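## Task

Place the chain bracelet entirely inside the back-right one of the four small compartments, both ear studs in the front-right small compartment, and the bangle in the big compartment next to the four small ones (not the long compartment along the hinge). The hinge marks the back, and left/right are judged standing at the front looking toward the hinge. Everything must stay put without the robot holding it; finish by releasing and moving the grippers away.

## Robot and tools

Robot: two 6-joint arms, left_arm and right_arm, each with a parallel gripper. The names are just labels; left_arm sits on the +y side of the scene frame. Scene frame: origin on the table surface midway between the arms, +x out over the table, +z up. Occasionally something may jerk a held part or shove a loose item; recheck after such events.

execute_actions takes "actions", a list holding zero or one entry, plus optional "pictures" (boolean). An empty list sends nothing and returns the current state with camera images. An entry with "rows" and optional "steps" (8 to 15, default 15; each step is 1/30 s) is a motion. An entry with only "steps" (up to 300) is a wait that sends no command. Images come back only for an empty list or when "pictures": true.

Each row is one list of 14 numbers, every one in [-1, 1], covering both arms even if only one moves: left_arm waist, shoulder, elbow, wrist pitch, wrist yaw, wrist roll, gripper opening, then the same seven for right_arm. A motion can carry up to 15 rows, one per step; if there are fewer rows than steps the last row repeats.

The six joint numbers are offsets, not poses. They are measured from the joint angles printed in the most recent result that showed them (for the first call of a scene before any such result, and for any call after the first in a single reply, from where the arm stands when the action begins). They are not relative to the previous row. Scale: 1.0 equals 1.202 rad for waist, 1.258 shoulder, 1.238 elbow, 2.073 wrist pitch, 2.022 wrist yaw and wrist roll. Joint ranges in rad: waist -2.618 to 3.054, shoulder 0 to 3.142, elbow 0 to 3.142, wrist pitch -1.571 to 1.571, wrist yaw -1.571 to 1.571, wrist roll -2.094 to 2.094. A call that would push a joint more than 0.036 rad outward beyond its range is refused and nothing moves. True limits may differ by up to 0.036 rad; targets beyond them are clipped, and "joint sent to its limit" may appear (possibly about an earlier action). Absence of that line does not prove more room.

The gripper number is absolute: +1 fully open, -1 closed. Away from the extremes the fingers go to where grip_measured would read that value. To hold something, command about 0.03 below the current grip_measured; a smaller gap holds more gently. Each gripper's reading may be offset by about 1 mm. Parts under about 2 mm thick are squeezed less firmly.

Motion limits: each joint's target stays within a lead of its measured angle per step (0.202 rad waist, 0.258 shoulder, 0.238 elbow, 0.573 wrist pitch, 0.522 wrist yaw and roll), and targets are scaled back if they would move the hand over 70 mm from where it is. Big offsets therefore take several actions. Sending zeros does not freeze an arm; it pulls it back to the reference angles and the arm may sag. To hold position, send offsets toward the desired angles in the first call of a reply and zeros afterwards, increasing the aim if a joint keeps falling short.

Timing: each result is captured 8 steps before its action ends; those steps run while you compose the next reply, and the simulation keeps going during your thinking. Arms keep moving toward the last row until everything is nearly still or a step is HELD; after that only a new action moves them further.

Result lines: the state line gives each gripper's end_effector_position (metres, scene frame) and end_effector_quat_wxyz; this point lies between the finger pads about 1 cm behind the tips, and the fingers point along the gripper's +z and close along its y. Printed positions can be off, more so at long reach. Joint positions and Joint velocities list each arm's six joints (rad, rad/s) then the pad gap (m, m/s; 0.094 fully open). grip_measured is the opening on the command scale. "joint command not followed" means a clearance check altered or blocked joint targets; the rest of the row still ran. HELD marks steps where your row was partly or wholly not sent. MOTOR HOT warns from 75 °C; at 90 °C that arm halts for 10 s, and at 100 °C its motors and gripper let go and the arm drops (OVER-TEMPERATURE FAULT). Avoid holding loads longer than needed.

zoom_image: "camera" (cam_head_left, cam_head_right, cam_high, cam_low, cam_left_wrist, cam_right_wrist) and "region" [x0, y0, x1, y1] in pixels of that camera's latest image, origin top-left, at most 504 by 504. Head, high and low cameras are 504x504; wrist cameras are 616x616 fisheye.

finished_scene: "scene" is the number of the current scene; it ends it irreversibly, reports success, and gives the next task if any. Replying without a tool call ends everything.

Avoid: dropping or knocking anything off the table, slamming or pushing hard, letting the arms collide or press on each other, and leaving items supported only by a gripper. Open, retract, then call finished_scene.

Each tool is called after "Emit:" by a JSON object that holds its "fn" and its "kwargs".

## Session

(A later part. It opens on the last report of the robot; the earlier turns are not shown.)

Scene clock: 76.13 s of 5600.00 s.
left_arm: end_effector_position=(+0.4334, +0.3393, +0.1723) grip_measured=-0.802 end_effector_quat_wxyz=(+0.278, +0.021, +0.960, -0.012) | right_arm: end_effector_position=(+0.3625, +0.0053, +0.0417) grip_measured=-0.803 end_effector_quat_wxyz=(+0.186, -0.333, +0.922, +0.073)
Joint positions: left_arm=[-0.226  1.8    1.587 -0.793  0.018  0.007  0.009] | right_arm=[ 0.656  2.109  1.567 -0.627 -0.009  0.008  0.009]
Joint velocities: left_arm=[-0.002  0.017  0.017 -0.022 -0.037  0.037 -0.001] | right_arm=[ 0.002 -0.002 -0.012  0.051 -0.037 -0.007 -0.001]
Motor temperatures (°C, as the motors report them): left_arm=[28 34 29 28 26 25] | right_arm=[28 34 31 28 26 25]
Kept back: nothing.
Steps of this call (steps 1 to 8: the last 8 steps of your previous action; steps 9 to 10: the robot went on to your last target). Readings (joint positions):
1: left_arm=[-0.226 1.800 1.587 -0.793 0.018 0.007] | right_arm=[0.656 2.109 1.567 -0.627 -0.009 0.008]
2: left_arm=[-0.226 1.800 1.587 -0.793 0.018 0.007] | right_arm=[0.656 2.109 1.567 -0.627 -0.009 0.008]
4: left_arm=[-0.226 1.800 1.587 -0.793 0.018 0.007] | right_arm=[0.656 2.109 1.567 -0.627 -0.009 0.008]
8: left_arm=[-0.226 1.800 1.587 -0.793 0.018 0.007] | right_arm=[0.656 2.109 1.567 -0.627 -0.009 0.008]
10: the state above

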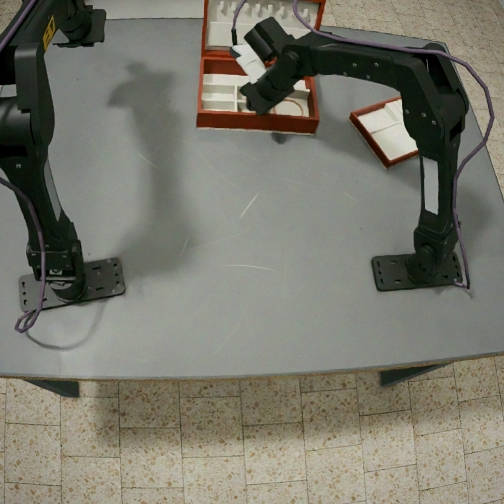

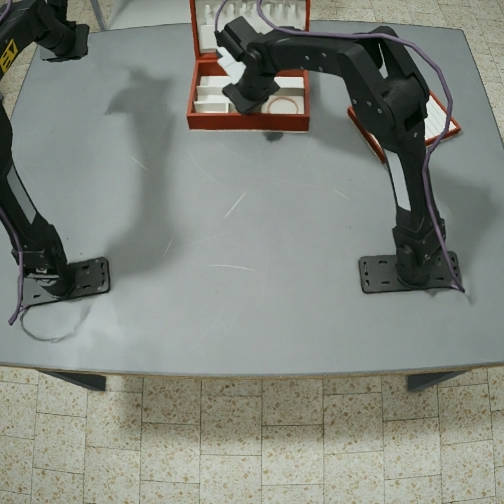

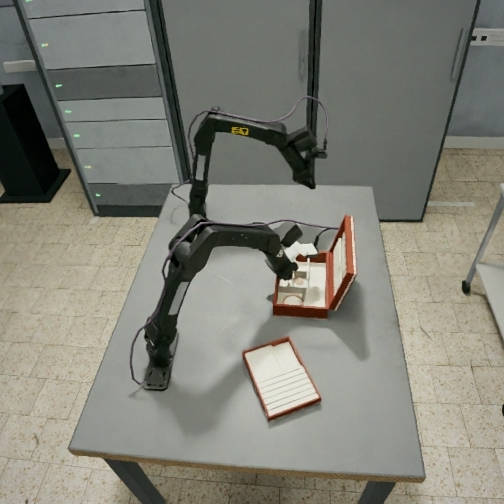

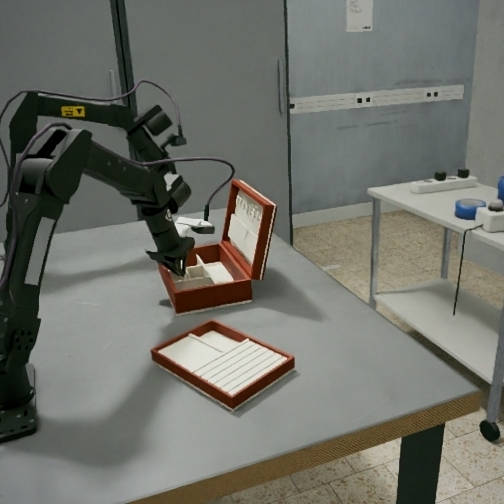

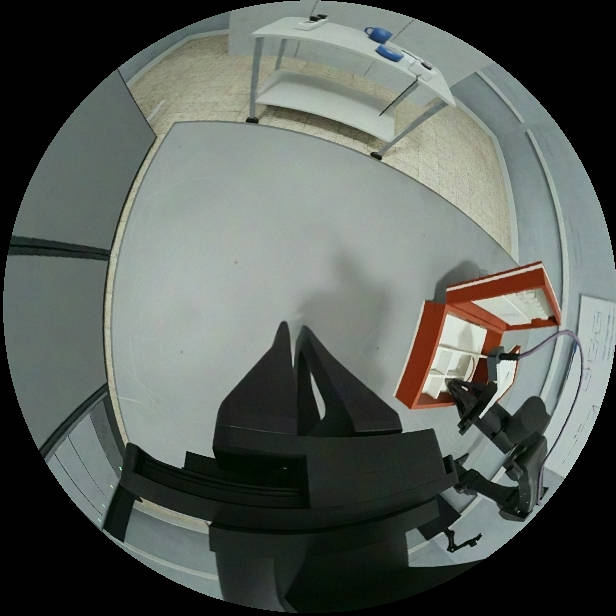

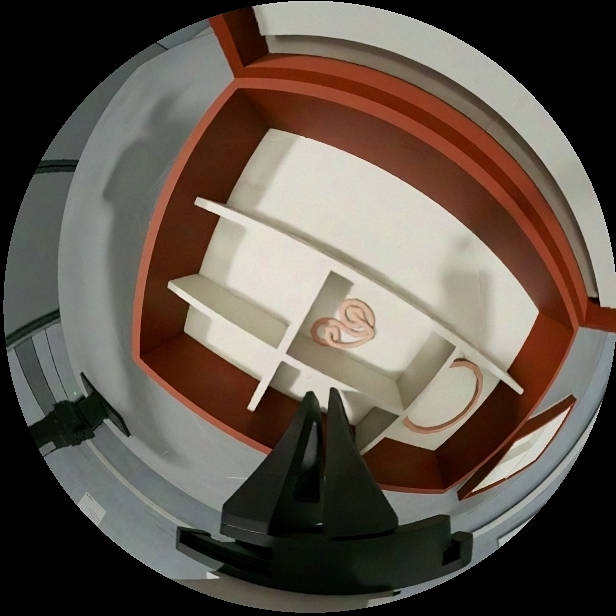

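Emit:
{"fn": "execute_actions", "kwargs": {"actions": [{"rows":[[0,-0.008,0,0,0,0,-0.8,0,-0.008,0.025,0,0,0,-0.8],[0,-0.008,0,0,0,0,-0.8,0,-0.008,0.05,-0.01,0,0,-0.8],[0,-0.008,0,0,0,0,-0.8,0,-0.008,0.075,-0.02,0,0,-0.8],[0,-0.008,0,0,0,0,-0.8,0,-0.008,0.1,-0.03,0,0,-0.8],[0,-0.008,0,0,0,0,-0.8,0,-0.015,0.125,-0.04,0,0,-0.8],[0,-0.008,0,0,0,0,-0.8,0,-0.03,0.15,-0.05,0,0,-0.8],[0,-0.008,0,0,0,0,-0.8,0,-0.05,0.16,-0.06,0,0,-0.8],[0,-0.008,0,0,0,0,-0.8,0,-0.08,0.16,-0.07,0,0,-0.8],[0,-0.008,0,0,0,0,-0.8,0,-0.11,0.14,-0.08,0,0,-0.8],[0,-0.008,0,0,0,0,-0.8,0,-0.15,0.11,-0.09,0,0,-0.8],[0,-0.008,0,0,0,0,-0.8,0,-0.19,0.07,-0.1,0,0,-0.8],[0,-0.008,0,0,0,0,-0.8,0,-0.23,0.03,-0.11,0,0,-0.8],[0,-0.008,0,0,0,0,-0.8,0,-0.27,-0.01,-0.12,0,0,-0.8],[0,-0.008,0,0,0,0,-0.8,0,-0.30,-0.05,-0.13,0,0,-0.8],[0,-0.008,0,0,0,0,-0.8,0,-0.33,-0.09,-0.14,0,0,-0.8]],"steps":15}]}}

Emit:
{"fn": "execute_actions", "kwargs": {"actions": [{"steps":22}], "pictures": true}}

Emit:
{"fn": "zoom_image", "kwargs": {"camera": "cam_high", "region": [245,200,365,330]}}

Scene clock: 77.37 s of 5600.00 s.
left_arm: end_effector_position=(+0.4334, +0.3393, +0.1723) grip_measured=-0.802 end_effector_quat_wxyz=(+0.278, +0.021, +0.960, -0.012) | right_arm: end_effector_position=(+0.3769, +0.0174, +0.0775) grip_measured=-0.803 end_effector_quat_wxyz=(+0.209, -0.331, +0.917, +0.082)
Joint positions: left_arm=[-0.226  1.8    1.587 -0.793  0.018  0.007  0.009] | right_arm=[ 0.656  2.108  1.69  -0.7   -0.009  0.008  0.009]
Joint velocities: left_arm=[ 0.012  0.007  0.022 -0.11  -0.007  0.022  0.001] | right_arm=[ 0.002 -0.178  0.73  -0.242 -0.066 -0.066 -0.001]
Motor temperatures (°C, as the motors report them): left_arm=[28 34 29 28 26 25] | right_arm=[28 34 31 28 26 25]
Steps of this call (steps 1 to 15: the robot went on to your last target; steps 16 to 30: nothing new was sent; steps 31 to 37: the first 7 steps of this action). Readings (joint positions):
31: left_arm=[-0.226 1.800 1.587 -0.793 0.018 0.007] | right_arm=[0.656 2.109 1.567 -0.627 -0.009 0.008]
32: left_arm=[-0.226 1.800 1.587 -0.793 0.018 0.007] | right_arm=[0.656 2.109 1.572 -0.634 -0.009 0.008]
34: left_arm=[-0.226 1.800 1.587 -0.793 0.018 0.007] | right_arm=[0.656 2.112 1.605 -0.661 -0.009 0.008]
37: the state above

Scene clock: 78.10 s of 5600.00 s.
left_arm: end_effector_position=(+0.4334, +0.3393, +0.1723) grip_measured=-0.802 end_effector_quat_wxyz=(+0.278, +0.021, +0.960, -0.012) | right_arm: end_effector_position=(+0.2969, -0.0498, +0.1565) grip_measured=-0.803 end_effector_quat_wxyz=(+0.197, -0.332, +0.919, +0.078)
Joint positions: left_arm=[-0.226  1.8    1.587 -0.793  0.018  0.007  0.009] | right_arm=[ 0.656  1.694  1.463 -0.912 -0.009  0.008  0.009]
Joint velocities: left_arm=[-0.027 -0.022 -0.012 -0.066 -0.081  0.007  0.001] | right_arm=[ 0.007 -0.002 -0.017 -0.007  0.051  0.007 -0.   ]
Motor temperatures (°C, as the motors report them): left_arm=[28 34 29 28 26 25] | right_arm=[28 34 31 28 26 25]
Kept back: nothing.
Steps of this call (steps 1 to 8: the last 8 steps of your previous action; steps 9 to 22: the robot went on to your last target). Readings (joint positions):
1: left_arm=[-0.226 1.800 1.587 -0.793 0.018 0.007] | right_arm=[0.656 2.095 1.710 -0.707 -0.009 0.008]
2: left_arm=[-0.226 1.800 1.587 -0.793 0.018 0.007] | right_arm=[0.656 2.070 1.715 -0.714 -0.009 0.008]
4: left_arm=[-0.226 1.800 1.587 -0.793 0.018 0.007] | right_arm=[0.656 1.993 1.701 -0.740 -0.009 0.008]
8: left_arm=[-0.226 1.800 1.587 -0.793 0.018 0.007] | right_arm=[0.656 1.762 1.562 -0.799 -0.009 0.008]
22: the state above

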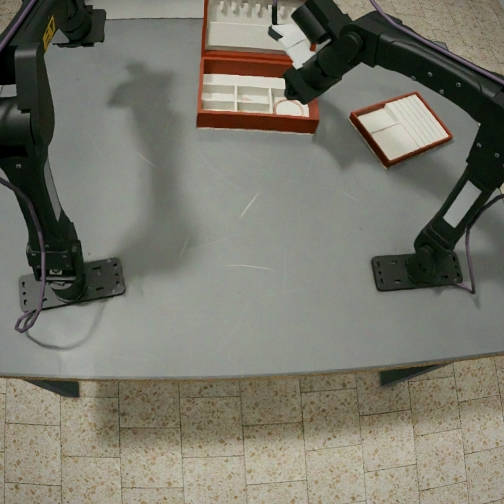

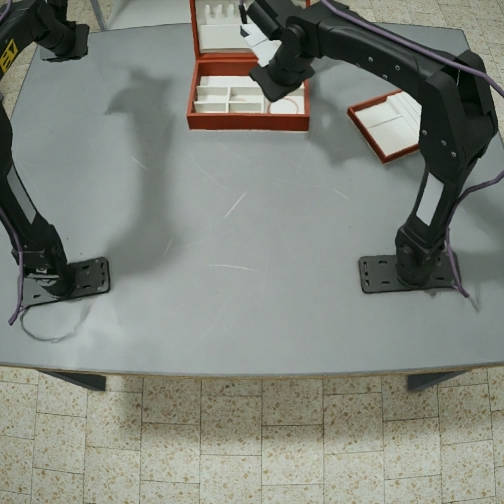

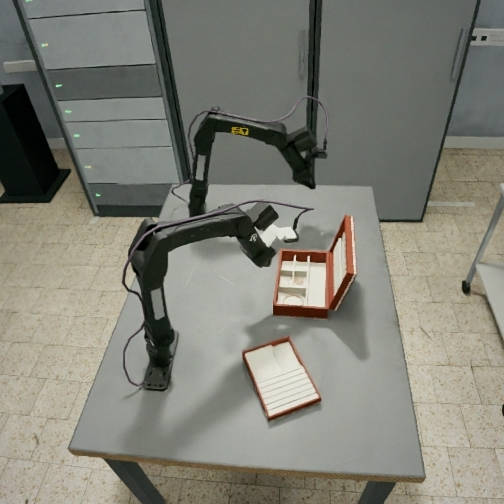

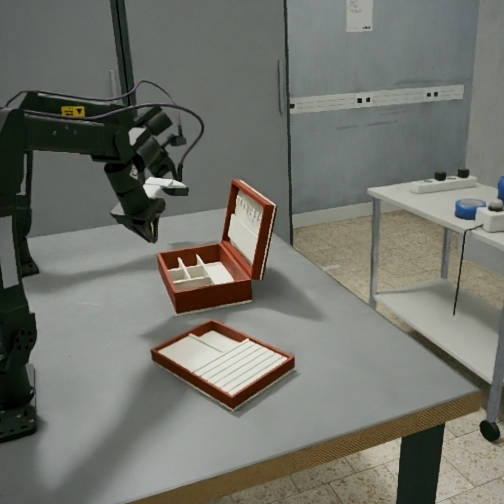

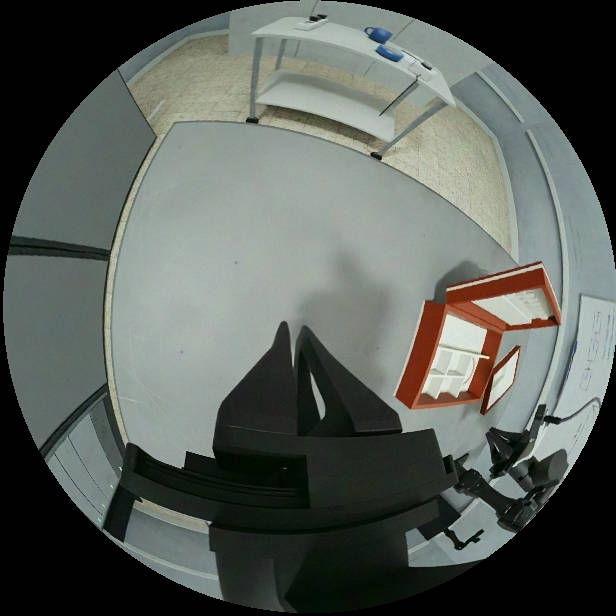

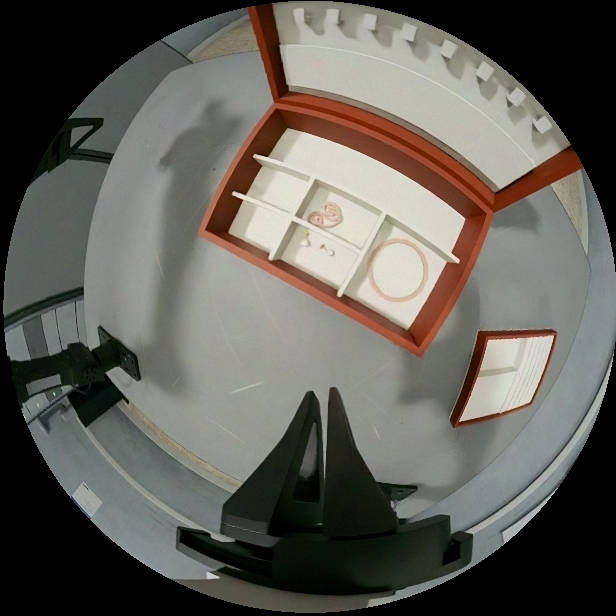

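Region (245, 200, 365, 330) of cam_high's 504x504 image, scaled by 3.877, with more detail than that image has; it fills the left 465 columns of this view, and the rest is white.

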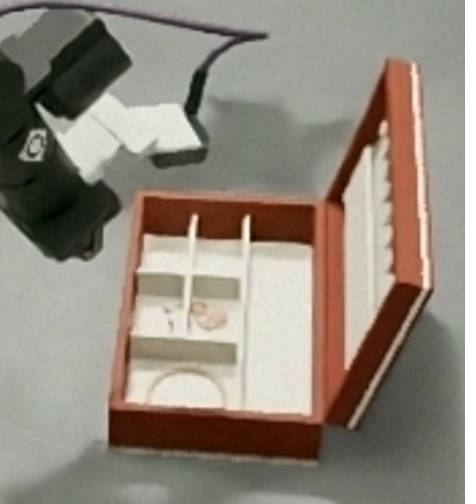

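Emit:
{"fn": "finished_scene", "kwargs": {"scene": 2}}

The scene is finished: the task was done.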